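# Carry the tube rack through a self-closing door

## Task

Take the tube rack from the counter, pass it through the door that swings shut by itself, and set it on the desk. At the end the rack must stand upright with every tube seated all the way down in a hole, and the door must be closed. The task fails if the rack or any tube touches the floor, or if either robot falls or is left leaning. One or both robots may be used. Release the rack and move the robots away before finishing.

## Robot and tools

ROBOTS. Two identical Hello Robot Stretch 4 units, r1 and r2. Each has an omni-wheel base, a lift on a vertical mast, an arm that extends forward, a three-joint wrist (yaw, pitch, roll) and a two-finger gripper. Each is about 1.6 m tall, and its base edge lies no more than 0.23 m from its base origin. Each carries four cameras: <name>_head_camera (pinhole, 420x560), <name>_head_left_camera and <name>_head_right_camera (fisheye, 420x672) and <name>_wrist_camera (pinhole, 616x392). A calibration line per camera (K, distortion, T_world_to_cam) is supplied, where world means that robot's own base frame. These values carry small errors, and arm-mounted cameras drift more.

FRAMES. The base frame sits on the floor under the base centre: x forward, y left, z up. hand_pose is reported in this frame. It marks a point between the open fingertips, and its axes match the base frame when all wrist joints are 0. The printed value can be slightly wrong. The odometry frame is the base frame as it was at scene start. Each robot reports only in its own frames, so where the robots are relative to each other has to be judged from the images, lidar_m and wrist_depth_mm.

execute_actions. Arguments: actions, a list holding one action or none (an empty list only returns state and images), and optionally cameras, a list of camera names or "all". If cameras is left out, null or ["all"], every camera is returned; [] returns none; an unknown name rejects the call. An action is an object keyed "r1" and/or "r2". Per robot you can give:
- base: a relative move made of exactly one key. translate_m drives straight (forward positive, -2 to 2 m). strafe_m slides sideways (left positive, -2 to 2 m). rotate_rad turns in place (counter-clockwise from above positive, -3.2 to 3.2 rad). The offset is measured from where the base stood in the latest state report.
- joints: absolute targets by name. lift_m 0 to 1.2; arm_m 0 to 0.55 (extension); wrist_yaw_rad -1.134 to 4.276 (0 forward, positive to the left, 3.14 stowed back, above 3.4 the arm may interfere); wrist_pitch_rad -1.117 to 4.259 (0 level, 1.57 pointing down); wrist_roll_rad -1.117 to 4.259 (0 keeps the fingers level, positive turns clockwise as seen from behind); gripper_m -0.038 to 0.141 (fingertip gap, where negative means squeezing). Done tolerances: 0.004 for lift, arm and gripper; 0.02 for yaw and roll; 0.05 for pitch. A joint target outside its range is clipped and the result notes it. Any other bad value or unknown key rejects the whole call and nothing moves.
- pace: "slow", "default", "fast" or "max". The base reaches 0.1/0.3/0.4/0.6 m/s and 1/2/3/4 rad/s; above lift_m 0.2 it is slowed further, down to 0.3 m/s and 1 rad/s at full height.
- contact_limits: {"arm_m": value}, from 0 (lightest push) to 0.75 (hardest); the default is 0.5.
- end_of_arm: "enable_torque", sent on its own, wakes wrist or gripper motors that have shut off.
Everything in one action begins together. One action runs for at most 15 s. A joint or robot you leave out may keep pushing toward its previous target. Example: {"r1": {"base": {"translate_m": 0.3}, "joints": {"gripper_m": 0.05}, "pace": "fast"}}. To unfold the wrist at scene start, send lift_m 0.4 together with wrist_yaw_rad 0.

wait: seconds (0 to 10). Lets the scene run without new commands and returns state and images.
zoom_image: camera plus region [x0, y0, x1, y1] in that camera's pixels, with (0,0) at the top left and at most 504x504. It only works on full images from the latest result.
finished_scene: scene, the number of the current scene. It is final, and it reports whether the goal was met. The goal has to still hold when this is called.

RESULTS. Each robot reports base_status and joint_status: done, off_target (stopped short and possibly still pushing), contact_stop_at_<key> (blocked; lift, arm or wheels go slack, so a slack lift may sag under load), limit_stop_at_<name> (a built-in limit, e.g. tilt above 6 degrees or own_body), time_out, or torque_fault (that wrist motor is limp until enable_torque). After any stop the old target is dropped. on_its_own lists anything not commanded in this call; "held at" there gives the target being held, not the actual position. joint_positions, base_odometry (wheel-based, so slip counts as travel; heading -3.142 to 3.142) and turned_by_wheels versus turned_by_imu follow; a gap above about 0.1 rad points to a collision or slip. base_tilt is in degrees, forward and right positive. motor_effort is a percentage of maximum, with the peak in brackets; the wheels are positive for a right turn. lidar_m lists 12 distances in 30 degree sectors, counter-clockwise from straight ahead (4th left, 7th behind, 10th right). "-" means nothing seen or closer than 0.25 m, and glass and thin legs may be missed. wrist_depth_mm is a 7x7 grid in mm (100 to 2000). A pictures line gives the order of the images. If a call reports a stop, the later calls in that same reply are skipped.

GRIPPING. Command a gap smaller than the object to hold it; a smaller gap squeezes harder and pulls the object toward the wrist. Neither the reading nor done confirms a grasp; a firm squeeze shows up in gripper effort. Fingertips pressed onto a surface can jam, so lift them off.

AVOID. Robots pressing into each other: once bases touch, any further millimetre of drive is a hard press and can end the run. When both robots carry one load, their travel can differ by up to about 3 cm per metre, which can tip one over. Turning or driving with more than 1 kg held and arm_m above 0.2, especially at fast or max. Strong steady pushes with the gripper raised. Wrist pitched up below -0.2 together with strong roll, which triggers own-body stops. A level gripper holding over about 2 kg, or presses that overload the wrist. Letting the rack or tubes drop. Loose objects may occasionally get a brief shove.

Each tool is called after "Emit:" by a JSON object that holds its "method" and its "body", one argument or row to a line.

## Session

Emit:
{"method": "execute_actions", "body": {
  "actions": [],
  "cameras": ["r1_head_camera","r1_head_left_camera","r2_head_camera","r2_head_left_camera"]
}}

Scene clock: 0.00 s.
r1.base_odometry: x=+0.000 y=+0.000 heading=+0.000 (m, m, rad; r1's odometry frame)
r1.turned_by_wheels: +0.000 (rad since the last result)
r1.turned_by_imu: +0.000 (rad since the last result)
r1.base_tilt: forward=+0.1 right=-0.8 (deg)
r1.lidar_m: 0.96 1.91 2.04 2.51 1.44 0.94 0.67 0.63 0.67 0.75 0.66 0.69
r1.base_status: not commanded
r1.joint_positions: lift_m=+0.262 arm_m=+0.001 wrist_yaw_rad=+3.156 wrist_pitch_rad=-0.007 wrist_roll_rad=-0.016 gripper_m=+0.057
r1.joint_status: not commanded
r1.motor_effort: lift_m=+20 arm_m=+0 wrist_yaw_rad=-3 wrist_pitch_rad=-5 wrist_roll_rad=+1 gripper_m=-4 wheel_0=+0 wheel_1=+1 wheel_2=-1 (%)
r1.hand_pose: x=-0.1175 y=+0.0834 z=+0.4418 quat_wxyz=(-0.007, +0.003, -0.008, +1.000) (m; r1's base frame)
r1.wrist_depth_mm: - 141 141 904 1025 1205 1464 / - 109 141 904 1042 1229 1464 / - 115 143 917 1042 1229 1499 / 147 145 235 917 1042 1229 1499 / 224 732 798 917 1025 1255 1499 / 224 732 203 917 1008 1205 1397 / 221 732 820 - 1008 976 1025
r2.base_odometry: x=+0.000 y=+0.000 heading=+0.000 (m, m, rad; r2's odometry frame)
r2.turned_by_wheels: +0.000 (rad since the last result)
r2.turned_by_imu: +0.000 (rad since the last result)
r2.base_tilt: forward=+0.3 right=+0.2 (deg)
r2.lidar_m: 1.14 1.44 2.38 1.94 1.91 0.91 0.73 0.70 0.79 0.69 0.67 0.73
r2.base_status: not commanded
r2.joint_positions: lift_m=+0.245 arm_m=-0.001 wrist_yaw_rad=+3.210 wrist_pitch_rad=-0.007 wrist_roll_rad=-0.009 gripper_m=+0.057
r2.joint_status: not commanded
r2.motor_effort: lift_m=+21 arm_m=-1 wrist_yaw_rad=+0 wrist_pitch_rad=-5 wrist_roll_rad=+0 gripper_m=-3 wheel_0=+0 wheel_1=+0 wheel_2=+0 (%)
r2.hand_pose: x=-0.1242 y=+0.0675 z=+0.4248 quat_wxyz=(-0.034, +0.004, -0.004, +0.999) (m; r2's base frame)
r2.wrist_depth_mm: - - 134 946 1756 - 1863 / - - 134 931 1025 1118 1708 / - 109 134 931 1025 1138 1255 / - 135 165 946 1025 1138 1464 / 208 798 866 931 1025 1138 1308 / 212 798 200 960 199 1182 1430 / 211 842 917 122 976 1008 1042
pictures: r1_head_camera, r1_head_left_camera, r2_head_camera, r2_head_left_camera
Images, in order (width x height): r1_head_camera 420x560, r1_head_left_camera 420x672, r2_head_camera 420x560, r2_head_left_camera 420x672.

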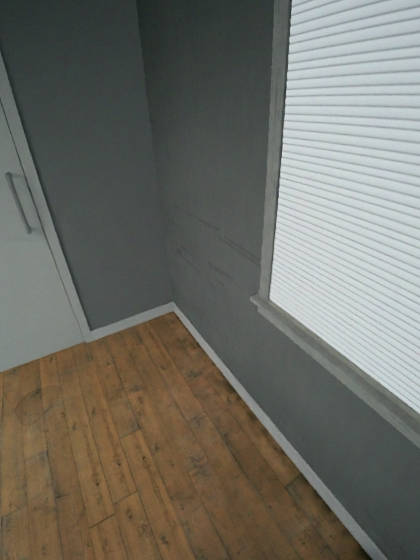

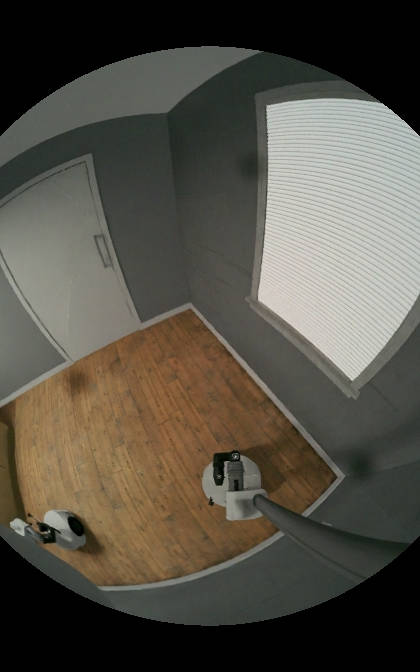

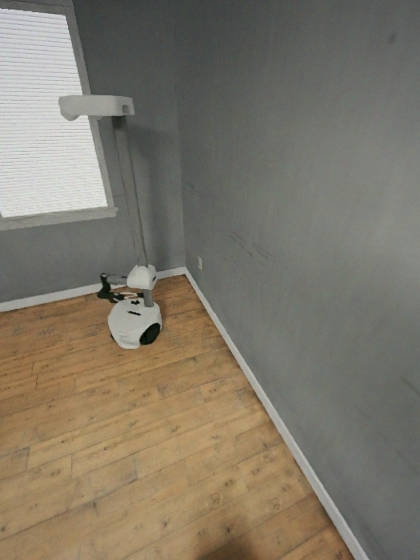

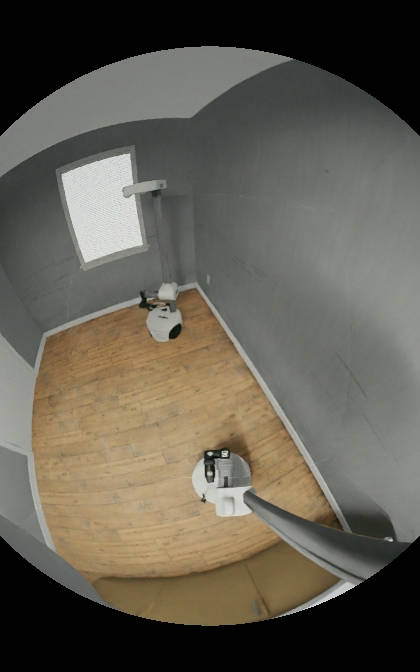

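Emit:
{"method": "execute_actions", "body": {
  "actions": [
    {"r1":{"base":{"rotate_rad":0.54}},"r2":{"base":{"rotate_rad":-2.72},"joints":{"lift_m":0.9,"wrist_yaw_rad":0,"gripper_m":0.141}}}
  ],
  "cameras": ["r2_head_camera","r2_wrist_camera"]
}}

Emit:
{"method": "execute_actions", "body": {
  "actions": [
    {"r1":{"base":{"translate_m":1.15},"joints":{"lift_m":0.87,"wrist_yaw_rad":0,"gripper_m":0.09},"pace":"fast"}}
  ],
  "cameras": ["r1_head_camera","r1_head_left_camera","r1_wrist_camera"]
}}

Scene clock: 3.63 s.
r1.base_odometry: x=+0.000 y=+0.000 heading=+0.539 (m, m, rad; r1's odometry frame)
r1.turned_by_wheels: +0.539 (rad since the last result)
r1.turned_by_imu: +0.550 (rad since the last result)
r1.base_tilt: forward=+0.2 right=-0.8 (deg)
r1.lidar_m: 1.89 2.03 2.48 1.44 0.90 0.67 0.63 0.66 0.74 0.66 0.70 0.94
r1.base_status: done
r1.joint_positions: lift_m=+0.262 arm_m=+0.001 wrist_yaw_rad=+3.156 wrist_pitch_rad=-0.007 wrist_roll_rad=-0.016 gripper_m=+0.057
r1.joint_status: not commanded
r1.motor_effort: lift_m=+21(20) arm_m=+0(0) wrist_yaw_rad=-1(0) wrist_pitch_rad=-5(5) wrist_roll_rad=+0(1) gripper_m=-3(1) wheel_0=-7(11) wheel_1=-3(8) wheel_2=-3(10) (%)
r1.hand_pose: x=-0.1175 y=+0.0834 z=+0.4418 quat_wxyz=(-0.007, +0.003, -0.008, +1.000) (m; r1's base frame)
r1.wrist_depth_mm: - 141 141 759 750 750 741 / - 109 142 768 759 750 750 / - 115 143 768 759 750 750 / 147 144 236 778 768 759 750 / 224 809 788 778 778 759 759 / 223 798 203 788 778 768 759 / 221 809 798 - 788 768 768
r2.base_odometry: x=+0.000 y=+0.000 heading=-2.719 (m, m, rad; r2's odometry frame)
r2.turned_by_wheels: -2.719 (rad since the last result)
r2.turned_by_imu: -2.773 (rad since the last result)
r2.base_tilt: forward=+0.2 right=+0.2 (deg)
r2.lidar_m: 0.71 0.76 0.71 0.66 0.73 1.01 1.44 2.48 1.94 1.90 0.97 0.72
r2.base_status: done
r2.joint_positions: lift_m=+0.900 arm_m=-0.001 wrist_yaw_rad=+0.000 wrist_pitch_rad=-0.007 wrist_roll_rad=-0.009 gripper_m=+0.141
r2.joint_status: all done
r2.motor_effort: lift_m=+25(26) arm_m=-1(1) wrist_yaw_rad=-1(7) wrist_pitch_rad=-5(5) wrist_roll_rad=-1(0) gripper_m=+0(2) wheel_0=+6(9) wheel_1=+7(15) wheel_2=+6(13) (%)
r2.hand_pose: x=+0.4581 y=-0.0874 z=+1.0798 quat_wxyz=(+1.000, -0.004, -0.003, +0.000) (m; r2's base frame)
r2.wrist_depth_mm: 1025 1182 1160 1138 1138 1160 1138 / 1042 1160 1138 1160 1160 1182 1160 / 1060 1160 1160 1138 1160 1160 1182 / 1078 1160 1160 1160 1160 1160 1138 / 1078 1160 1182 1160 1160 1138 1160 / 627 549 574 699 585 647 647 / 525 508 517 121 504 500 504
pictures: r2_head_camera, r2_wrist_camera
camera_calibration (this result's frames):
r2_wrist_camera: T_world_to_cam=[[-0.0143833, -0.999128, 0.0391993, -0.125204], [-0.0115681, -0.0390344, -0.999171, 1.13496], [0.99983, -0.0148249, -0.0109966, -0.221807], [0, 0, 0, 1]] pos_world=[0.233098, -0.0840803, 1.13649]
Images, in order (width x height): r2_head_camera 420x560, r2_wrist_camera 616x392.

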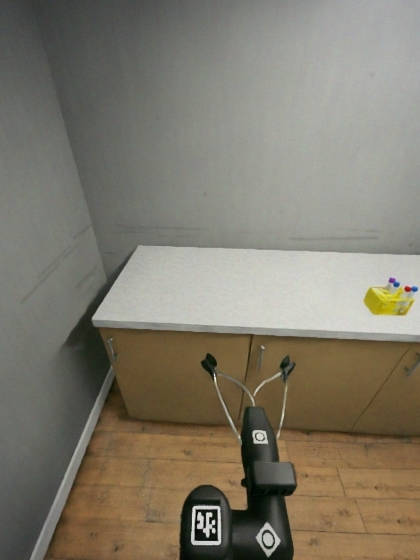

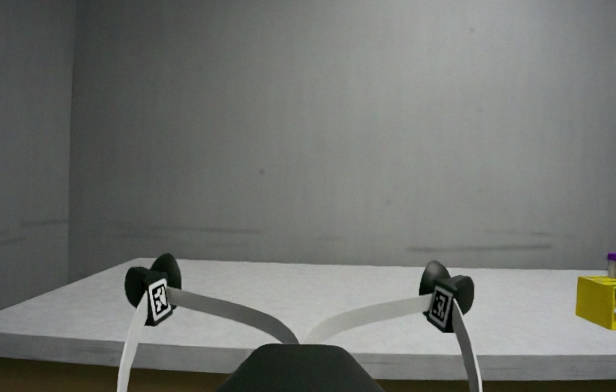

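Scene clock: 7.80 s.
r1.base_odometry: x=+0.987 y=+0.591 heading=+0.539 (m, m, rad; r1's odometry frame)
r1.turned_by_wheels: +0.000 (rad since the last result)
r1.turned_by_imu: -0.002 (rad since the last result)
r1.base_tilt: forward=+0.1 right=-0.8 (deg)
r1.lidar_m: 0.76 0.85 1.15 2.37 1.77 1.89 1.79 0.97 0.73 0.69 0.74 0.86
r1.base_status: done
r1.joint_positions: lift_m=+0.870 arm_m=+0.001 wrist_yaw_rad=+0.000 wrist_pitch_rad=-0.007 wrist_roll_rad=-0.016 gripper_m=+0.090
r1.joint_status: all done
r1.motor_effort: lift_m=+23(25) arm_m=+0(0) wrist_yaw_rad=+1(7) wrist_pitch_rad=-4(5) wrist_roll_rad=+1(1) gripper_m=-1(1) wheel_0=+4(8) wheel_1=+2(9) wheel_2=+0(17) (%)
r1.hand_pose: x=+0.4607 y=-0.0874 z=+1.0499 quat_wxyz=(+1.000, -0.008, -0.003, +0.000) (m; r1's base frame)
r1.wrist_depth_mm: 597 597 591 585 585 580 580 / 609 603 597 591 591 585 580 / 609 609 603 597 597 591 591 / 615 609 609 603 603 597 591 / 627 621 603 609 603 603 597 / 627 621 208 609 609 603 603 / 634 627 621 - 609 609 609
r2.base_odometry: x=+0.000 y=+0.000 heading=-2.719 (m, m, rad; r2's odometry frame)
r2.turned_by_wheels: +0.000 (rad since the last result)
r2.turned_by_imu: +0.000 (rad since the last result)
r2.base_tilt: forward=+0.3 right=+0.2 (deg)
r2.lidar_m: 0.70 0.76 0.71 0.67 0.72 1.02 2.35 1.78 1.95 1.89 0.98 0.74
r2.base_status: not commanded
r2.joint_positions: lift_m=+0.900 arm_m=-0.001 wrist_yaw_rad=+0.000 wrist_pitch_rad=-0.007 wrist_roll_rad=-0.009 gripper_m=+0.141
r2.joint_status: not commanded
r2.motor_effort: lift_m=+25(25) arm_m=-1(1) wrist_yaw_rad=+0(1) wrist_pitch_rad=-5(6) wrist_roll_rad=+0(0) gripper_m=-1(1) wheel_0=+6(6) wheel_1=+7(7) wheel_2=+6(6) (%)
r2.hand_pose: x=+0.4581 y=-0.0874 z=+1.0798 quat_wxyz=(+1.000, -0.004, -0.003, +0.000) (m; r2's base frame)
r2.wrist_depth_mm: 1042 1160 1160 1160 1138 1160 1138 / 1060 1160 1160 1138 1160 1138 1160 / 1060 1160 1160 1138 1160 1160 1160 / 1078 1160 1160 1160 1182 1160 1160 / 1078 1160 1160 1160 1160 1160 1160 / 627 554 574 691 585 647 647 / 521 512 517 121 504 504 500
pictures: r1_head_camera, r1_head_left_camera, r1_wrist_camera
camera_calibration (this result's frames):
r1_wrist_camera: T_world_to_cam=[[0.0470233, -0.998363, 0.0325508, -0.133009], [-0.0276341, -0.0338746, -0.999044, 1.11251], [0.998511, 0.0460789, -0.0291818, -0.189718], [0, 0, 0, 1]] pos_world=[0.226433, -0.0863634, 1.11024]
Images, in order (width x height): r1_head_camera 420x560, r1_head_left_camera 420x672, r1_wrist_camera 616x392.

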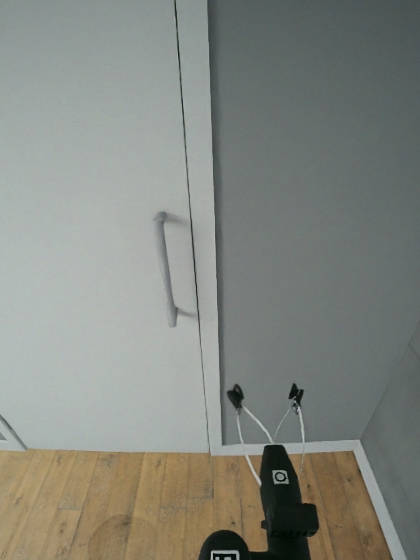

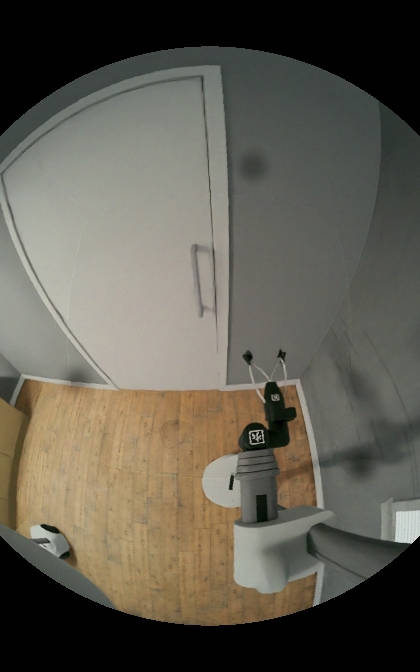

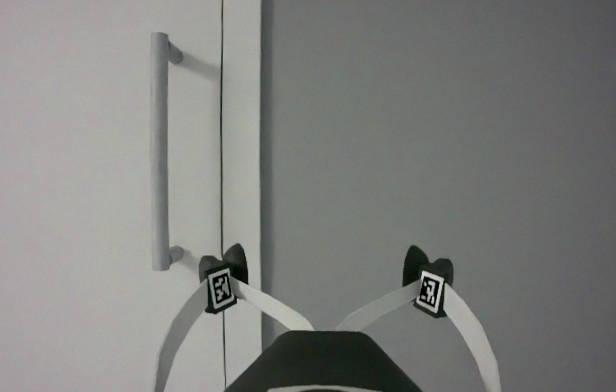

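Emit:
{"method": "execute_actions", "body": {
  "actions": [
    {"r1":{"base":{"strafe_m":0.25},"joints":{"lift_m":0.95,"arm_m":0.18}},"r2":{"base":{"strafe_m":-0.6},"joints":{"lift_m":0.83,"arm_m":0.15}}}
  ],
  "cameras": ["r2_head_camera","r2_wrist_camera","r1_wrist_camera"]
}}

Scene clock: 11.73 s.
r1.base_odometry: x=+0.858 y=+0.805 heading=+0.539 (m, m, rad; r1's odometry frame)
r1.turned_by_wheels: +0.000 (rad since the last result)
r1.turned_by_imu: +0.003 (rad since the last result)
r1.base_tilt: forward=+0.1 right=-0.8 (deg)
r1.lidar_m: 0.73 0.84 1.15 1.35 1.30 1.88 1.78 1.33 0.97 0.94 0.99 0.83
r1.base_status: done
r1.joint_positions: lift_m=+0.950 arm_m=+0.179 wrist_yaw_rad=+0.000 wrist_pitch_rad=-0.007 wrist_roll_rad=-0.016 gripper_m=+0.090
r1.joint_status: all done
r1.motor_effort: lift_m=+23(26) arm_m=+8(12) wrist_yaw_rad=-2(1) wrist_pitch_rad=-4(5) wrist_roll_rad=+1(1) gripper_m=-2(0) wheel_0=-2(15) wheel_1=+0(11) wheel_2=+0(4) (%)
r1.hand_pose: x=+0.6379 y=-0.0874 z=+1.1299 quat_wxyz=(+1.000, -0.008, -0.003, +0.000) (m; r1's base frame)
r1.wrist_depth_mm: 421 418 415 413 410 404 404 / 424 421 421 415 410 407 407 / 427 424 421 418 415 410 410 / 430 427 424 421 418 415 413 / 436 430 427 424 421 415 418 / 439 433 208 427 410 421 421 / 442 439 433 - 418 424 424
r2.base_odometry: x=-0.246 y=+0.547 heading=-2.719 (m, m, rad; r2's odometry frame)
r2.turned_by_wheels: +0.000 (rad since the last result)
r2.turned_by_imu: -0.003 (rad since the last result)
r2.base_tilt: forward=+0.3 right=+0.2 (deg)
r2.lidar_m: 0.68 0.73 1.04 1.27 1.34 1.90 1.34 1.29 1.36 1.29 0.94 0.71
r2.base_status: done
r2.joint_positions: lift_m=+0.830 arm_m=+0.149 wrist_yaw_rad=+0.000 wrist_pitch_rad=-0.007 wrist_roll_rad=-0.009 gripper_m=+0.141
r2.joint_status: all done
r2.motor_effort: lift_m=+17(22) arm_m=+6(7) wrist_yaw_rad=+0(1) wrist_pitch_rad=-5(6) wrist_roll_rad=-1(1) gripper_m=+0(1) wheel_0=+3(13) wheel_1=-5(13) wheel_2=+0(5) (%)
r2.hand_pose: x=+0.6083 y=-0.0874 z=+1.0105 quat_wxyz=(+1.000, -0.004, -0.003, +0.000) (m; r2's base frame)
r2.wrist_depth_mm: 976 976 991 976 991 991 991 / 976 991 991 991 991 991 991 / 991 991 976 991 991 991 991 / 976 991 991 991 1008 991 991 / 788 831 866 469 991 1008 1008 / 430 377 392 427 402 442 488 / 329 325 329 121 324 324 332
pictures: r1_wrist_camera, r2_head_camera, r2_wrist_camera
camera_calibration (this result's frames):
r1_wrist_camera: T_world_to_cam=[[0.0469975, -0.998364, 0.0325558, -0.143944], [-0.0275287, -0.033874, -0.999047, 1.19728], [0.998516, 0.0460565, -0.0290756, -0.364486], [0, 0, 0, 1]] pos_world=[0.40367, -0.0863646, 1.19023]
r2_wrist_camera: T_world_to_cam=[[-0.0145083, -0.999126, 0.0391986, -0.120286], [-0.0115344, -0.0390329, -0.999171, 1.06746], [0.999828, -0.0149484, -0.010958, -0.372809], [0, 0, 0, 1]] pos_world=[0.383313, -0.0840882, 1.06721]
Images, in order (width x height): r1_wrist_camera 616x392, r2_head_camera 420x560, r2_wrist_camera 616x392.

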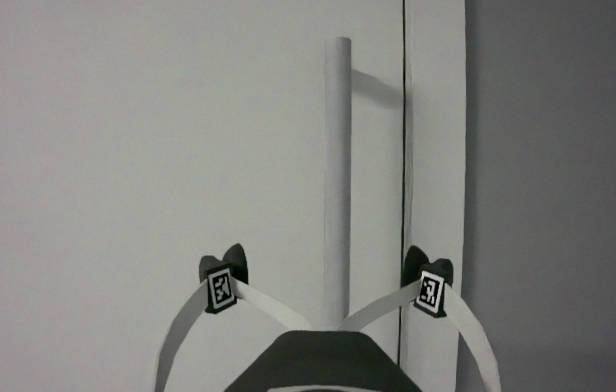

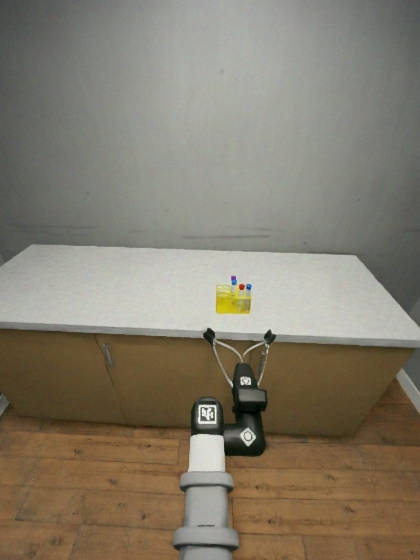

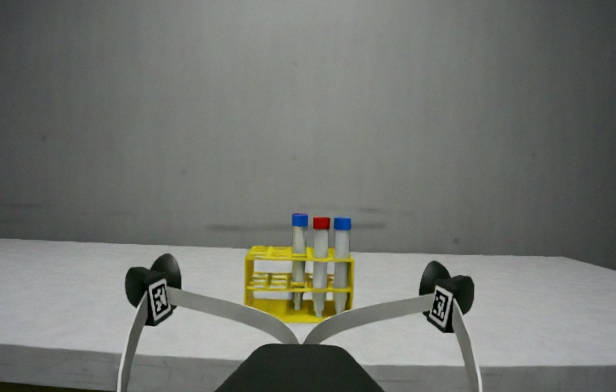

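Emit:
{"method": "execute_actions", "body": {
  "actions": [
    {"r1":{"base":{"strafe_m":-0.012},"joints":{"arm_m":0.33},"contact_limits":{"arm_m":0.2},"pace":"slow"},"r2":{"joints":{"lift_m":0.79,"arm_m":0.29},"pace":"slow"}}
  ],
  "cameras": []
}}

Emit:
{"method": "execute_actions", "body": {
  "actions": [
    {"r1":{"joints":{"gripper_m":-0.038}}}
  ],
  "cameras": ["r2_wrist_camera","r1_wrist_camera"]
}}

Scene clock: 18.33 s.
r1.base_odometry: x=+0.864 y=+0.795 heading=+0.539 (m, m, rad; r1's odometry frame)
r1.turned_by_wheels: +0.000 (rad since the last result)
r1.turned_by_imu: +0.002 (rad since the last result)
r1.base_tilt: forward=+0.2 right=-0.6 (deg)
r1.lidar_m: 0.75 0.86 1.16 1.37 1.33 1.89 1.78 1.32 0.93 0.92 0.97 0.85
r1.base_status: done
r1.joint_positions: lift_m=+0.950 arm_m=+0.329 wrist_yaw_rad=+0.000 wrist_pitch_rad=-0.007 wrist_roll_rad=-0.016 gripper_m=+0.090
r1.joint_status: all done
r1.motor_effort: lift_m=+23(23) arm_m=+8(8) wrist_yaw_rad=-3(0) wrist_pitch_rad=-4(4) wrist_roll_rad=+1(1) gripper_m=-1(2) wheel_0=+6(10) wheel_1=-4(6) wheel_2=+0(2) (%)
r1.contact_limits: arm_m 0.2
r1.hand_pose: x=+0.7879 y=-0.0874 z=+1.1299 quat_wxyz=(+1.000, -0.008, -0.003, +0.000) (m; r1's base frame)
r1.wrist_depth_mm: 270 267 266 198 263 247 258 / 272 270 267 198 265 249 259 / 274 272 270 200 267 251 262 / 274 273 272 201 270 253 264 / 277 277 272 202 270 254 266 / 281 278 208 198 272 256 268 / 282 281 278 - 274 258 271
r2.base_odometry: x=-0.246 y=+0.547 heading=-2.719 (m, m, rad; r2's odometry frame)
r2.turned_by_wheels: +0.000 (rad since the last result)
r2.turned_by_imu: +0.000 (rad since the last result)
r2.base_tilt: forward=+0.2 right=+0.2 (deg)
r2.lidar_m: 0.66 0.74 1.05 1.26 1.35 1.90 1.35 1.31 1.34 1.30 0.97 0.70
r2.base_status: not commanded
r2.joint_positions: lift_m=+0.790 arm_m=+0.289 wrist_yaw_rad=+0.000 wrist_pitch_rad=-0.007 wrist_roll_rad=-0.009 gripper_m=+0.141
r2.joint_status: all done
r2.motor_effort: lift_m=+16(16) arm_m=+6(6) wrist_yaw_rad=+0(0) wrist_pitch_rad=-6(6) wrist_roll_rad=-1(0) gripper_m=-1(0) wheel_0=+3(3) wheel_1=-5(4) wheel_2=+0(0) (%)
r2.hand_pose: x=+0.7483 y=-0.0874 z=+0.9706 quat_wxyz=(+1.000, -0.004, -0.003, +0.000) (m; r2's base frame)
r2.wrist_depth_mm: 842 842 842 854 842 854 854 / 842 831 842 842 842 854 842 / 842 842 842 854 842 854 854 / 842 842 842 854 854 854 854 / 580 609 539 310 508 723 732 / 317 279 278 310 286 327 362 / 224 227 237 121 238 238 255
pictures: none
No camera images: the call's "cameras" was empty. Leave "cameras" out to get every camera's image.

Scene clock: 20.30 s.
r1.base_odometry: x=+0.864 y=+0.795 heading=+0.539 (m, m, rad; r1's odometry frame)
r1.turned_by_wheels: +0.000 (rad since the last result)
r1.turned_by_imu: +0.001 (rad since the last result)
r1.base_tilt: forward=+0.1 right=-0.8 (deg)
r1.lidar_m: 0.74 0.83 1.15 1.38 1.32 1.86 1.79 1.33 0.95 0.93 0.98 0.85
r1.base_status: not commanded
r1.joint_positions: lift_m=+0.950 arm_m=+0.329 wrist_yaw_rad=+0.000 wrist_pitch_rad=-0.007 wrist_roll_rad=-0.016 gripper_m=-0.038
r1.joint_status: all done
r1.motor_effort: lift_m=+24(24) arm_m=+5(8) wrist_yaw_rad=-1(4) wrist_pitch_rad=-4(4) wrist_roll_rad=+1(1) gripper_m=-18(17) wheel_0=+5(6) wheel_1=-3(4) wheel_2=+0(0) (%)
r1.hand_pose: x=+0.7885 y=-0.0874 z=+1.1299 quat_wxyz=(+1.000, -0.008, -0.003, +0.000) (m; r1's base frame)
r1.wrist_depth_mm: 256 254 251 178 245 247 257 / 258 255 253 180 247 248 259 / 260 257 255 181 249 250 262 / 263 259 256 183 252 253 264 / 265 262 259 184 253 255 266 / 267 265 185 185 185 255 267 / 270 266 264 - 257 258 271
r2.base_odometry: x=-0.246 y=+0.547 heading=-2.719 (m, m, rad; r2's odometry frame)
r2.turned_by_wheels: +0.000 (rad since the last result)
r2.turned_by_imu: +0.000 (rad since the last result)
r2.base_tilt: forward=+0.2 right=+0.2 (deg)
r2.lidar_m: 0.69 0.71 1.06 1.28 1.34 1.89 1.35 1.31 1.34 1.29 0.94 0.70
r2.base_status: not commanded
r2.joint_positions: lift_m=+0.790 arm_m=+0.289 wrist_yaw_rad=+0.000 wrist_pitch_rad=-0.007 wrist_roll_rad=-0.009 gripper_m=+0.141
r2.joint_status: not commanded
r2.motor_effort: lift_m=+16(16) arm_m=+6(6) wrist_yaw_rad=+0(0) wrist_pitch_rad=-4(5) wrist_roll_rad=+0(0) gripper_m=-1(1) wheel_0=+3(3) wheel_1=-4(4) wheel_2=+0(0) (%)
r2.hand_pose: x=+0.7483 y=-0.0874 z=+0.9706 quat_wxyz=(+1.000, -0.004, -0.003, +0.000) (m; r2's base frame)
r2.wrist_depth_mm: 842 842 842 842 842 854 854 / 842 854 842 842 842 854 866 / 842 842 842 854 842 842 854 / 842 842 842 842 854 854 866 / 574 609 539 310 508 715 732 / 317 281 278 310 286 325 362 / 225 227 238 121 238 238 255
pictures: r1_wrist_camera, r2_wrist_camera
camera_calibration (this result's frames):
r1_wrist_camera: T_world_to_cam=[[0.0470257, -0.998363, 0.0325554, -0.151032], [-0.0275381, -0.0338748, -0.999047, 1.20143], [0.998514, 0.0460843, -0.029086, -0.514794], [0, 0, 0, 1]] pos_world=[0.554216, -0.0863631, 1.19023]
r2_wrist_camera: T_world_to_cam=[[-0.0144624, -0.999127, 0.0391985, -0.116711], [-0.0115323, -0.0390334, -0.999171, 1.02916], [0.999829, -0.0149024, -0.0109577, -0.513185], [0, 0, 0, 1]] pos_world=[0.523278, -0.0840852, 1.02726]
Images, in order (width x height): r1_wrist_camera 616x392, r2_wrist_camera 616x392.

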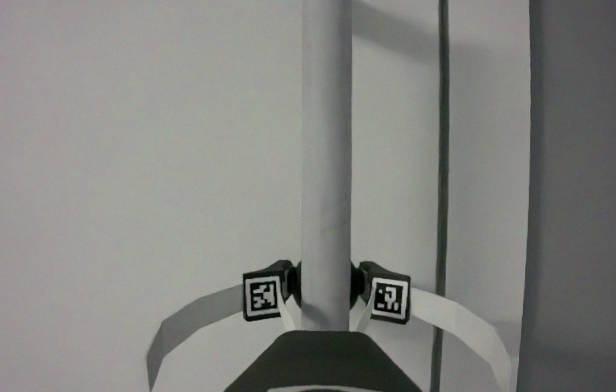

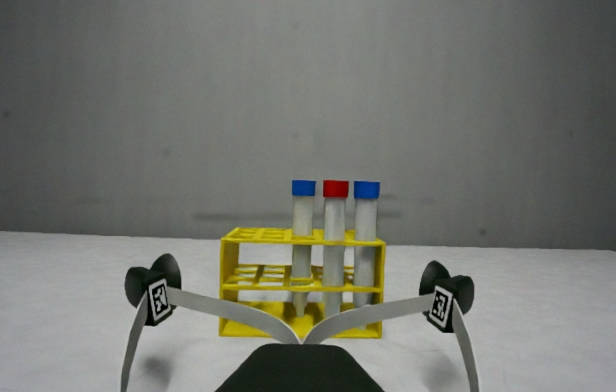

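Emit:
{"method": "execute_actions", "body": {
  "actions": [
    {"r1":{"joints":{"arm_m":0.36},"contact_limits":{"arm_m":0.3},"pace":"slow"},"r2":{"joints":{"arm_m":0.365},"pace":"slow"}}
  ],
  "cameras": ["r1_wrist_camera"]
}}

Emit:
{"method": "execute_actions", "body": {
  "actions": [
    {"r1":{"base":{"strafe_m":0.02},"joints":{"arm_m":0.18},"pace":"slow"},"r2":{"joints":{"gripper_m":0.06}}}
  ],
  "cameras": []
}}

Emit:
{"method": "execute_actions", "body": {
  "actions": [
    {"r1":{"base":{"strafe_m":0.05},"joints":{"arm_m":0.03},"pace":"slow"},"r2":{"joints":{"lift_m":0.85},"pace":"slow"}}
  ],
  "cameras": ["r2_wrist_camera","r1_wrist_camera"]
}}

Scene clock: 22.57 s.
r1.base_odometry: x=+0.864 y=+0.795 heading=+0.539 (m, m, rad; r1's odometry frame)
r1.turned_by_wheels: +0.000 (rad since the last result)
r1.turned_by_imu: +0.001 (rad since the last result)
r1.base_tilt: forward=+0.0 right=-0.7 (deg)
r1.lidar_m: 0.74 0.84 1.14 1.37 1.33 1.88 1.78 1.33 0.95 0.92 0.97 0.82
r1.base_status: not commanded
r1.joint_positions: lift_m=+0.950 arm_m=+0.359 wrist_yaw_rad=+0.000 wrist_pitch_rad=-0.007 wrist_roll_rad=-0.016 gripper_m=-0.038
r1.joint_status: all done
r1.motor_effort: lift_m=+23(23) arm_m=+8(10) wrist_yaw_rad=+0(5) wrist_pitch_rad=-4(4) wrist_roll_rad=+1(1) gripper_m=-16(16) wheel_0=+5(5) wheel_1=-3(3) wheel_2=+0(0) (%)
r1.contact_limits: arm_m 0.3
r1.hand_pose: x=+0.8179 y=-0.0875 z=+1.1299 quat_wxyz=(+1.000, -0.008, -0.003, +0.000) (m; r1's base frame)
r1.wrist_depth_mm: 239 237 236 166 233 217 216 / 241 239 238 167 235 220 219 / 242 241 239 167 236 221 220 / 245 243 241 169 238 223 223 / 247 246 243 170 240 225 224 / 250 248 185 169 186 225 226 / 251 249 247 - 244 228 240
r2.base_odometry: x=-0.246 y=+0.547 heading=-2.719 (m, m, rad; r2's odometry frame)
r2.turned_by_wheels: +0.000 (rad since the last result)
r2.turned_by_imu: +0.000 (rad since the last result)
r2.base_tilt: forward=+0.3 right=+0.2 (deg)
r2.lidar_m: 0.68 0.74 1.06 1.26 1.33 1.87 1.35 1.29 1.35 1.29 0.94 0.72
r2.base_status: not commanded
r2.joint_positions: lift_m=+0.790 arm_m=+0.364 wrist_yaw_rad=+0.000 wrist_pitch_rad=-0.007 wrist_roll_rad=-0.009 gripper_m=+0.141
r2.joint_status: all done
r2.motor_effort: lift_m=+16(16) arm_m=+6(6) wrist_yaw_rad=+0(0) wrist_pitch_rad=-6(5) wrist_roll_rad=-1(1) gripper_m=-1(1) wheel_0=+3(3) wheel_1=-4(4) wheel_2=+0(0) (%)
r2.hand_pose: x=+0.8232 y=-0.0874 z=+0.9706 quat_wxyz=(+1.000, -0.004, -0.003, +0.000) (m; r2's base frame)
r2.wrist_depth_mm: 768 759 768 768 778 778 778 / 759 768 759 768 768 778 768 / 759 768 768 768 768 768 778 / 778 768 778 768 778 778 778 / 580 609 469 229 211 778 778 / 317 279 225 226 210 327 359 / 225 228 226 121 216 238 255
pictures: r1_wrist_camera
camera_calibration (this result's frames):
r1_wrist_camera: T_world_to_cam=[[0.0467731, -0.998375, 0.0325553, -0.152284], [-0.0275465, -0.0338677, -0.999047, 1.20224], [0.998526, 0.0458317, -0.0290858, -0.544215], [0, 0, 0, 1]] pos_world=[0.583653, -0.0863768, 1.19023]
Images, in order (width x height): r1_wrist_camera 616x392.

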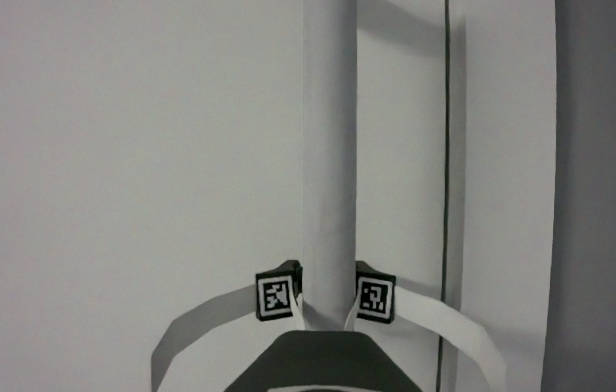

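Scene clock: 25.63 s.
r1.base_odometry: x=+0.854 y=+0.812 heading=+0.539 (m, m, rad; r1's odometry frame)
r1.turned_by_wheels: -0.001 (rad since the last result)
r1.turned_by_imu: +0.000 (rad since the last result)
r1.base_tilt: forward=+0.1 right=-0.7 (deg)
r1.lidar_m: 0.57 0.72 1.15 1.34 1.30 1.88 1.78 1.36 0.97 0.94 0.99 0.84
r1.base_status: done
r1.joint_positions: lift_m=+0.950 arm_m=+0.182 wrist_yaw_rad=+0.002 wrist_pitch_rad=-0.007 wrist_roll_rad=-0.016 gripper_m=-0.038
r1.joint_status: all done
r1.motor_effort: lift_m=+23(23) arm_m=-8(12) wrist_yaw_rad=-5(28) wrist_pitch_rad=-4(5) wrist_roll_rad=+1(1) gripper_m=-15(18) wheel_0=-7(16) wheel_1=+0(6) wheel_2=-3(4) (%)
r1.hand_pose: x=+0.6411 y=-0.0870 z=+1.1299 quat_wxyz=(+1.000, -0.008, -0.003, +0.001) (m; r1's base frame)
r1.wrist_depth_mm: 287 274 258 176 234 402 402 / 291 276 260 177 236 404 402 / 294 278 263 179 238 407 407 / 296 281 265 181 239 410 410 / 300 282 267 183 240 413 413 / 303 286 184 178 187 418 415 / 306 289 272 - 241 324 418
r2.base_odometry: x=-0.246 y=+0.547 heading=-2.719 (m, m, rad; r2's odometry frame)
r2.turned_by_wheels: +0.000 (rad since the last result)
r2.turned_by_imu: +0.000 (rad since the last result)
r2.base_tilt: forward=+0.3 right=+0.2 (deg)
r2.lidar_m: 0.68 0.72 1.05 1.27 1.35 1.90 1.33 1.30 1.33 1.29 0.94 0.72
r2.base_status: not commanded
r2.joint_positions: lift_m=+0.790 arm_m=+0.364 wrist_yaw_rad=+0.000 wrist_pitch_rad=-0.007 wrist_roll_rad=-0.009 gripper_m=+0.060
r2.joint_status: all done
r2.motor_effort: lift_m=+16(16) arm_m=+6(6) wrist_yaw_rad=+0(0) wrist_pitch_rad=-6(5) wrist_roll_rad=-1(0) gripper_m=-22(21) wheel_0=+3(3) wheel_1=-4(4) wheel_2=+0(0) (%)
r2.hand_pose: x=+0.8232 y=-0.0874 z=+0.9706 quat_wxyz=(+1.000, -0.004, -0.003, +0.000) (m; r2's base frame)
r2.wrist_depth_mm: 768 768 768 768 768 768 768 / 768 768 768 759 778 778 778 / 778 768 768 768 778 778 778 / 768 768 768 778 778 778 788 / 574 609 549 213 191 778 778 / 317 176 227 213 189 189 357 / 215 227 181 143 190 238 255
pictures: none
No camera images: the call's "cameras" was empty. Leave "cameras" out to get every camera's image.

Scene clock: 28.43 s.
r1.base_odometry: x=+0.829 y=+0.855 heading=+0.538 (m, m, rad; r1's odometry frame)
r1.turned_by_wheels: +0.000 (rad since the last result)
r1.turned_by_imu: +0.001 (rad since the last result)
r1.base_tilt: forward=+0.1 right=-0.7 (deg)
r1.lidar_m: 0.44 0.60 1.14 1.33 1.25 1.89 1.79 1.45 1.00 0.99 1.06 0.49
r1.base_status: done
r1.joint_positions: lift_m=+0.950 arm_m=+0.031 wrist_yaw_rad=+0.003 wrist_pitch_rad=-0.007 wrist_roll_rad=-0.016 gripper_m=-0.038
r1.joint_status: all done
r1.motor_effort: lift_m=+23(23) arm_m=-9(15) wrist_yaw_rad=-7(39) wrist_pitch_rad=-5(5) wrist_roll_rad=+1(2) gripper_m=-18(18) wheel_0=-6(22) wheel_1=+3(7) wheel_2=-2(1) (%)
r1.hand_pose: x=+0.4911 y=-0.0867 z=+1.1299 quat_wxyz=(+1.000, -0.008, -0.003, +0.001) (m; r1's base frame)
r1.wrist_depth_mm: 347 309 276 175 229 549 549 / 349 310 278 176 231 554 549 / 351 314 281 177 233 554 554 / 355 317 282 179 235 559 559 / 359 320 286 181 233 564 559 / 366 324 185 179 187 569 569 / 370 327 290 - 233 227 574
r2.base_odometry: x=-0.246 y=+0.547 heading=-2.719 (m, m, rad; r2's odometry frame)
r2.turned_by_wheels: +0.000 (rad since the last result)
r2.turned_by_imu: +0.000 (rad since the last result)
r2.base_tilt: forward=+0.3 right=+0.2 (deg)
r2.lidar_m: 0.69 0.74 1.05 1.27 1.34 1.88 1.30 1.23 1.35 1.29 0.93 0.69
r2.base_status: not commanded
r2.joint_positions: lift_m=+0.850 arm_m=+0.364 wrist_yaw_rad=+0.000 wrist_pitch_rad=-0.006 wrist_roll_rad=-0.009 gripper_m=+0.060
r2.joint_status: all done
r2.motor_effort: lift_m=+26(25) arm_m=+6(6) wrist_yaw_rad=+0(0) wrist_pitch_rad=-8(9) wrist_roll_rad=-1(0) gripper_m=-22(21) wheel_0=+3(3) wheel_1=-5(4) wheel_2=+0(0) (%)
r2.hand_pose: x=+0.8232 y=-0.0874 z=+1.0295 quat_wxyz=(+1.000, -0.004, -0.003, +0.000) (m; r2's base frame)
r2.wrist_depth_mm: 768 759 768 759 768 768 768 / 768 768 768 778 778 768 778 / 778 768 778 778 778 778 778 / 768 778 778 778 778 778 778 / 778 768 778 213 191 778 788 / 480 176 226 213 189 189 544 / 325 342 182 143 188 359 370
pictures: r1_wrist_camera, r2_wrist_camera
camera_calibration (this result's frames):
r1_wrist_camera: T_world_to_cam=[[0.0494276, -0.998245, 0.0326292, -0.137607], [-0.0277466, -0.0340289, -0.999036, 1.19326], [0.998392, 0.0484745, -0.0293798, -0.21728], [0, 0, 0, 1]] pos_world=[0.256841, -0.0862274, 1.19021]
r2_wrist_camera: T_world_to_cam=[[-0.0144978, -0.999126, 0.0392132, -0.117943], [-0.0125326, -0.0390326, -0.999159, 1.08969], [0.999816, -0.0149771, -0.0119558, -0.586494], [0, 0, 0, 1]] pos_world=[0.598333, -0.08409, 1.08639]
Images, in order (width x height): r1_wrist_camera 616x392, r2_wrist_camera 616x392.

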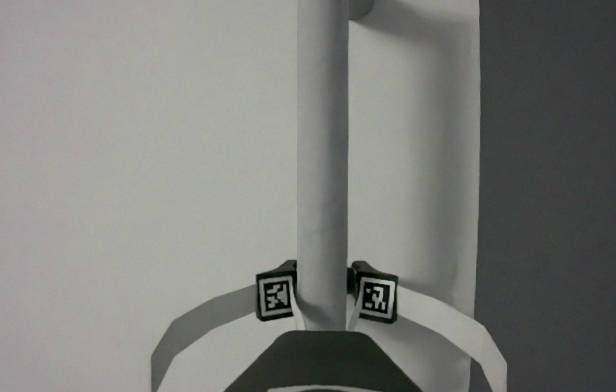

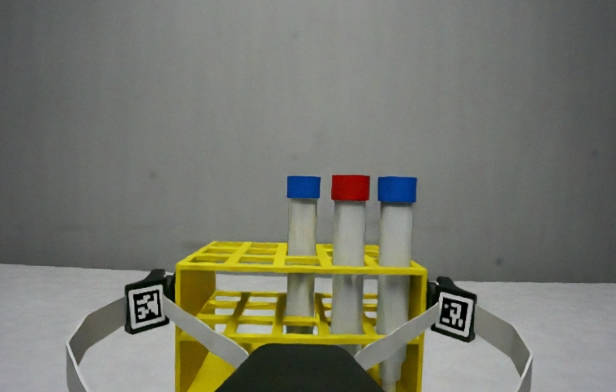

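Emit:
{"method": "execute_actions", "body": {
  "actions": [
    {"r1":{"base":{"strafe_m":0.04},"pace":"slow"},"r2":{"base":{"strafe_m":0.75},"joints":{"arm_m":0}}}
  ],
  "cameras": []
}}

Emit:
{"method": "execute_actions", "body": {
  "actions": [
    {"r1":{"base":{"translate_m":-0.07},"joints":{"wrist_yaw_rad":-0.1},"pace":"slow"},"r2":{"base":{"translate_m":-0.35}}}
  ],
  "cameras": []
}}

Emit:
{"method": "execute_actions", "body": {
  "actions": [
    {"r1":{"base":{"strafe_m":0.06},"pace":"slow"},"r2":{"base":{"translate_m":-0.35}}}
  ],
  "cameras": []
}}

Emit:
{"method": "execute_actions", "body": {
  "actions": [
    {"r1":{"base":{"translate_m":-0.06},"joints":{"wrist_yaw_rad":-0.2},"pace":"slow"},"r2":{"base":{"translate_m":-0.35}}}
  ],
  "cameras": []
}}

Emit:
{"method": "execute_actions", "body": {
  "actions": [
    {"r1":{"base":{"strafe_m":0.065},"pace":"slow"},"r2":{"base":{"translate_m":-0.35}}}
  ],
  "cameras": []
}}

Scene clock: 32.53 s.
r1.base_odometry: x=+0.809 y=+0.889 heading=+0.537 (m, m, rad; r1's odometry frame)
r1.turned_by_wheels: -0.002 (rad since the last result)
r1.turned_by_imu: +0.000 (rad since the last result)
r1.base_tilt: forward=+0.1 right=-0.8 (deg)
r1.lidar_m: 0.46 0.60 1.13 2.04 1.61 1.61 1.79 1.51 1.05 1.03 1.08 0.43
r1.base_status: done
r1.joint_positions: lift_m=+0.950 arm_m=+0.031 wrist_yaw_rad=-0.019 wrist_pitch_rad=-0.007 wrist_roll_rad=-0.016 gripper_m=-0.038
r1.joint_status: not commanded
r1.on_its_own: wrist_yaw_rad is at rest, and its effort (+53) is outside its rest range (-13 to +13)
r1.motor_effort: lift_m=+23(23) arm_m=-6(8) wrist_yaw_rad=+53(55) wrist_pitch_rad=-4(5) wrist_roll_rad=+1(1) gripper_m=-13(18) wheel_0=-17(20) wheel_1=+2(6) wheel_2=-6(3) (%)
r1.hand_pose: x=+0.4887 y=-0.0929 z=+1.1299 quat_wxyz=(+1.000, -0.008, -0.003, -0.010) (m; r1's base frame)
r1.wrist_depth_mm: 336 304 274 251 222 215 564 / 342 306 276 252 171 216 569 / 343 307 278 253 226 218 569 / 345 310 279 256 227 220 574 / 349 314 283 254 228 221 580 / 355 317 277 187 178 215 585 / 359 322 283 - 234 223 585
r2.base_odometry: x=+0.062 y=-0.137 heading=-2.718 (m, m, rad; r2's odometry frame)
r2.turned_by_wheels: +0.000 (rad since the last result)
r2.turned_by_imu: +0.004 (rad since the last result)
r2.base_tilt: forward=+0.2 right=+0.2 (deg)
r2.lidar_m: 0.43 0.76 0.55 0.53 0.55 0.79 2.36 1.60 1.69 2.05 0.99 0.42
r2.base_status: done
r2.joint_positions: lift_m=+0.850 arm_m=+0.001 wrist_yaw_rad=+0.000 wrist_pitch_rad=-0.006 wrist_roll_rad=-0.009 gripper_m=+0.060
r2.joint_status: all done
r2.motor_effort: lift_m=+25(26) arm_m=-6(6) wrist_yaw_rad=+0(1) wrist_pitch_rad=-9(9) wrist_roll_rad=-1(0) gripper_m=-22(23) wheel_0=-3(13) wheel_1=+5(15) wheel_2=+0(1) (%)
r2.hand_pose: x=+0.4605 y=-0.0874 z=+1.0295 quat_wxyz=(+1.000, -0.004, -0.003, +0.000) (m; r2's base frame)
r2.wrist_depth_mm: 831 1138 1160 1160 1160 1138 1160 / 854 1138 1160 1138 1160 1138 1160 / 842 1160 1160 1160 1160 1160 1160 / 866 1160 1160 1160 1160 1160 1160 / 866 1118 842 213 190 1098 1160 / 759 175 226 213 189 189 549 / 778 539 182 143 188 530 530
pictures: none
No camera images: the call's "cameras" was empty. Leave "cameras" out to get every camera's image.

Scene clock: 35.20 s.
r1.base_odometry: x=+0.749 y=+0.853 heading=+0.538 (m, m, rad; r1's odometry frame)
r1.turned_by_wheels: +0.001 (rad since the last result)
r1.turned_by_imu: +0.003 (rad since the last result)
r1.base_tilt: forward=+0.1 right=-0.7 (deg)
r1.lidar_m: 0.42 0.63 1.25 2.01 1.41 1.31 1.72 1.49 1.05 1.04 1.09 0.47
r1.base_status: done
r1.joint_positions: lift_m=+0.950 arm_m=+0.031 wrist_yaw_rad=-0.082 wrist_pitch_rad=-0.007 wrist_roll_rad=-0.016 gripper_m=-0.038
r1.joint_status: all done
r1.on_its_own: wrist_yaw_rad is at rest, and its effort (-53) is outside its rest range (-13 to +13)
r1.motor_effort: lift_m=+24(24) arm_m=-6(6) wrist_yaw_rad=-53(49) wrist_pitch_rad=-5(5) wrist_roll_rad=+0(1) gripper_m=-18(19) wheel_0=+4(15) wheel_1=-2(6) wheel_2=+13(13) (%)
r1.hand_pose: x=+0.4823 y=-0.1107 z=+1.1299 quat_wxyz=(+0.999, -0.008, -0.003, -0.041) (m; r1's base frame)
r1.wrist_depth_mm: 345 306 271 174 223 647 654 / 347 307 273 175 224 654 654 / 349 309 274 177 226 654 668 / 353 312 277 179 227 661 668 / 359 317 279 180 229 668 676 / 364 320 187 176 185 676 683 / 370 325 286 - 225 683 683
r2.base_odometry: x=+0.381 y=+0.007 heading=-2.719 (m, m, rad; r2's odometry frame)
r2.turned_by_wheels: -0.001 (rad since the last result)
r2.turned_by_imu: +0.000 (rad since the last result)
r2.base_tilt: forward=+0.2 right=+0.2 (deg)
r2.lidar_m: 0.43 0.76 0.55 0.53 0.58 0.80 2.00 1.30 1.28 2.01 1.47 0.41
r2.base_status: done
r2.joint_positions: lift_m=+0.850 arm_m=+0.001 wrist_yaw_rad=+0.000 wrist_pitch_rad=-0.006 wrist_roll_rad=-0.009 gripper_m=+0.060
r2.joint_status: not commanded
r2.motor_effort: lift_m=+25(25) arm_m=-6(7) wrist_yaw_rad=+0(0) wrist_pitch_rad=-9(9) wrist_roll_rad=+0(0) gripper_m=-23(22) wheel_0=-6(10) wheel_1=-7(9) wheel_2=+5(15) (%)
r2.hand_pose: x=+0.4605 y=-0.0874 z=+1.0295 quat_wxyz=(+1.000, -0.004, -0.003, +0.000) (m; r2's base frame)
r2.wrist_depth_mm: 842 1255 1464 1499 1499 1499 1499 / 866 1281 1537 1537 1499 1499 1499 / 866 1308 1499 1537 1499 1499 1537 / 878 1308 1537 1499 1537 1499 1537 / 878 1229 866 214 192 1098 1118 / 854 176 227 213 189 189 878 / 809 1160 182 144 190 878 878
pictures: none
No camera images: the call's "cameras" was empty. Leave "cameras" out to get every camera's image.

Scene clock: 37.83 s.
r1.base_odometry: x=+0.718 y=+0.904 heading=+0.536 (m, m, rad; r1's odometry frame)
r1.turned_by_wheels: -0.001 (rad since the last result)
r1.turned_by_imu: -0.001 (rad since the last result)
r1.base_tilt: forward=-0.1 right=-0.8 (deg)
r1.lidar_m: 0.50 0.66 1.24 1.96 1.48 1.08 1.73 1.54 1.11 1.08 1.15 0.42
r1.base_status: done
r1.joint_positions: lift_m=+0.950 arm_m=+0.031 wrist_yaw_rad=-0.117 wrist_pitch_rad=-0.007 wrist_roll_rad=-0.016 gripper_m=-0.038
r1.joint_status: not commanded
r1.on_its_own: wrist_yaw_rad is at rest, and its effort (+48) is outside its rest range (-13 to +13)
r1.motor_effort: lift_m=+24(23) arm_m=-6(6) wrist_yaw_rad=+48(51) wrist_pitch_rad=-5(5) wrist_roll_rad=+1(1) gripper_m=-15(17) wheel_0=-15(15) wheel_1=+2(7) wheel_2=-6(10) (%)
r1.hand_pose: x=+0.4782 y=-0.1205 z=+1.1299 quat_wxyz=(+0.998, -0.008, -0.003, -0.059) (m; r1's base frame)
r1.wrist_depth_mm: 338 304 274 250 222 215 683 / 340 304 276 251 224 216 699 / 342 307 278 254 225 218 699 / 345 312 281 255 227 220 707 / 349 314 282 255 228 220 715 / 353 319 276 190 178 219 723 / 359 322 283 - 234 224 723
r2.base_odometry: x=+0.700 y=+0.150 heading=-2.720 (m, m, rad; r2's odometry frame)
r2.turned_by_wheels: -0.001 (rad since the last result)
r2.turned_by_imu: +0.000 (rad since the last result)
r2.base_tilt: forward=+0.2 right=+0.2 (deg)
r2.lidar_m: 0.42 0.78 0.58 0.54 0.60 0.83 1.65 1.68 1.06 1.82 1.94 0.42
r2.base_status: done
r2.joint_positions: lift_m=+0.850 arm_m=+0.001 wrist_yaw_rad=+0.000 wrist_pitch_rad=-0.006 wrist_roll_rad=-0.009 gripper_m=+0.060
r2.joint_status: not commanded
r2.motor_effort: lift_m=+25(25) arm_m=-6(6) wrist_yaw_rad=+0(0) wrist_pitch_rad=-9(9) wrist_roll_rad=-2(1) gripper_m=-22(22) wheel_0=-5(10) wheel_1=-5(11) wheel_2=+4(15) (%)
r2.hand_pose: x=+0.4605 y=-0.0874 z=+1.0295 quat_wxyz=(+1.000, -0.004, -0.003, +0.000) (m; r2's base frame)
r2.wrist_depth_mm: 866 1281 1863 1863 1863 1863 1863 / 878 1281 1863 1921 1863 1863 1863 / 878 1308 1808 1863 1863 1863 1921 / 891 1336 1863 1921 1921 1863 1863 / 891 1336 1205 215 192 1229 1205 / 866 176 226 214 189 189 1229 / 820 1336 182 143 188 1229 1229
pictures: none
No camera images: the call's "cameras" was empty. Leave "cameras" out to get every camera's image.

Scene clock: 40.47 s.
r1.base_odometry: x=+0.667 y=+0.874 heading=+0.538 (m, m, rad; r1's odometry frame)
r1.turned_by_wheels: +0.001 (rad since the last result)
r1.turned_by_imu: +0.003 (rad since the last result)
r1.base_tilt: forward=+0.2 right=-0.8 (deg)
r1.lidar_m: 0.42 0.68 1.34 1.97 2.08 0.93 0.90 1.58 1.13 1.08 1.15 0.40
r1.base_status: done
r1.joint_positions: lift_m=+0.950 arm_m=+0.031 wrist_yaw_rad=-0.179 wrist_pitch_rad=-0.007 wrist_roll_rad=-0.016 gripper_m=-0.038
r1.joint_status: wrist_yaw_rad off_target (ended at -0.179, target -0.200)
r1.on_its_own: wrist_yaw_rad is at rest, and its effort (-59) is outside its rest range (-13 to +13)
r1.motor_effort: lift_m=+23(23) arm_m=-6(6) wrist_yaw_rad=-59(61) wrist_pitch_rad=-5(5) wrist_roll_rad=+1(1) gripper_m=-17(19) wheel_0=+3(7) wheel_1=-3(6) wheel_2=+17(16) (%)
r1.hand_pose: x=+0.4702 y=-0.1374 z=+1.1299 quat_wxyz=(+0.996, -0.008, -0.003, -0.089) (m; r1's base frame)
r1.wrist_depth_mm: 340 300 268 171 221 759 778 / 342 303 270 173 223 768 788 / 343 306 272 174 224 778 798 / 347 309 273 175 226 778 809 / 353 312 277 177 227 778 820 / 357 315 186 176 186 788 820 / 362 320 282 - 224 504 831
r2.base_odometry: x=+1.019 y=+0.293 heading=-2.720 (m, m, rad; r2's odometry frame)
r2.turned_by_wheels: -0.001 (rad since the last result)
r2.turned_by_imu: +0.000 (rad since the last result)
r2.base_tilt: forward=+0.2 right=+0.2 (deg)
r2.lidar_m: 0.42 0.77 0.57 0.55 0.59 0.85 1.27 1.35 0.91 0.89 2.12 0.41
r2.base_status: done
r2.joint_positions: lift_m=+0.850 arm_m=+0.001 wrist_yaw_rad=+0.000 wrist_pitch_rad=-0.006 wrist_roll_rad=-0.009 gripper_m=+0.060
r2.joint_status: not commanded
r2.motor_effort: lift_m=+25(25) arm_m=-6(6) wrist_yaw_rad=+0(0) wrist_pitch_rad=-9(8) wrist_roll_rad=-1(2) gripper_m=-22(22) wheel_0=-5(11) wheel_1=-6(11) wheel_2=+3(16) (%)
r2.hand_pose: x=+0.4605 y=-0.0874 z=+1.0295 quat_wxyz=(+1.000, -0.004, -0.003, +0.000) (m; r2's base frame)
r2.wrist_depth_mm: 866 1308 - - - - - / 878 1308 - - - - - / 891 1336 - - - - - / 904 1336 - - - - - / 904 1366 1576 214 191 1576 1576 / 891 176 227 213 190 189 1537 / 842 1366 182 143 189 1618 1576
pictures: none
No camera images: the call's "cameras" was empty. Leave "cameras" out to get every camera's image.

Scene clock: 43.10 s.
r1.base_odometry: x=+0.634 y=+0.930 heading=+0.536 (m, m, rad; r1's odometry frame)
r1.turned_by_wheels: -0.001 (rad since the last result)
r1.turned_by_imu: -0.001 (rad since the last result)
r1.base_tilt: forward=+0.2 right=-0.6 (deg)
r1.lidar_m: 0.50 0.70 1.32 1.88 2.00 0.98 0.90 0.90 1.18 1.14 1.21 0.41
r1.base_status: done
r1.joint_positions: lift_m=+0.950 arm_m=+0.031 wrist_yaw_rad=-0.216 wrist_pitch_rad=-0.007 wrist_roll_rad=-0.016 gripper_m=-0.038
r1.joint_status: not commanded
r1.on_its_own: wrist_yaw_rad is at rest, and its effort (+45) is outside its rest range (-13 to +13); wrist_yaw_rad moved -0.037 to your old target -0.200
r1.motor_effort: lift_m=+24(23) arm_m=-5(6) wrist_yaw_rad=+45(62) wrist_pitch_rad=-4(5) wrist_roll_rad=+1(0) gripper_m=-14(18) wheel_0=-14(18) wheel_1=+4(7) wheel_2=-5(14) (%)
r1.hand_pose: x=+0.4649 y=-0.1471 z=+1.1299 quat_wxyz=(+0.994, -0.008, -0.003, -0.108) (m; r1's base frame)
r1.wrist_depth_mm: 336 303 273 250 222 215 831 / 336 304 274 252 224 216 842 / 340 307 277 253 225 219 854 / 343 309 279 255 227 220 866 / 347 312 282 254 228 224 866 / 351 315 274 190 176 220 878 / 355 320 283 - 233 224 891
r2.base_odometry: x=+1.338 y=+0.436 heading=-2.721 (m, m, rad; r2's odometry frame)
r2.turned_by_wheels: -0.001 (rad since the last result)
r2.turned_by_imu: +0.000 (rad since the last result)
r2.base_tilt: forward=+0.2 right=+0.2 (deg)
r2.lidar_m: 0.44 0.78 0.56 0.56 0.61 0.87 0.93 0.99 1.41 0.87 0.90 0.40
r2.base_status: done
r2.joint_positions: lift_m=+0.850 arm_m=+0.001 wrist_yaw_rad=+0.000 wrist_pitch_rad=-0.006 wrist_roll_rad=-0.009 gripper_m=+0.060
r2.joint_status: not commanded
r2.motor_effort: lift_m=+25(25) arm_m=-6(6) wrist_yaw_rad=+0(0) wrist_pitch_rad=-8(9) wrist_roll_rad=-2(1) gripper_m=-21(22) wheel_0=-6(8) wheel_1=-7(11) wheel_2=+3(13) (%)
r2.hand_pose: x=+0.4605 y=-0.0874 z=+1.0295 quat_wxyz=(+1.000, -0.004, -0.003, +0.000) (m; r2's base frame)
r2.wrist_depth_mm: 891 1308 - - - - - / 904 1336 - - - - - / 904 1366 - - - - - / 917 1366 - - - - - / 917 1397 1983 214 191 1921 - / 891 176 227 214 189 189 - / 854 1397 182 143 189 1921 -
pictures: none
No camera images: the call's "cameras" was empty. Leave "cameras" out to get every camera's image.


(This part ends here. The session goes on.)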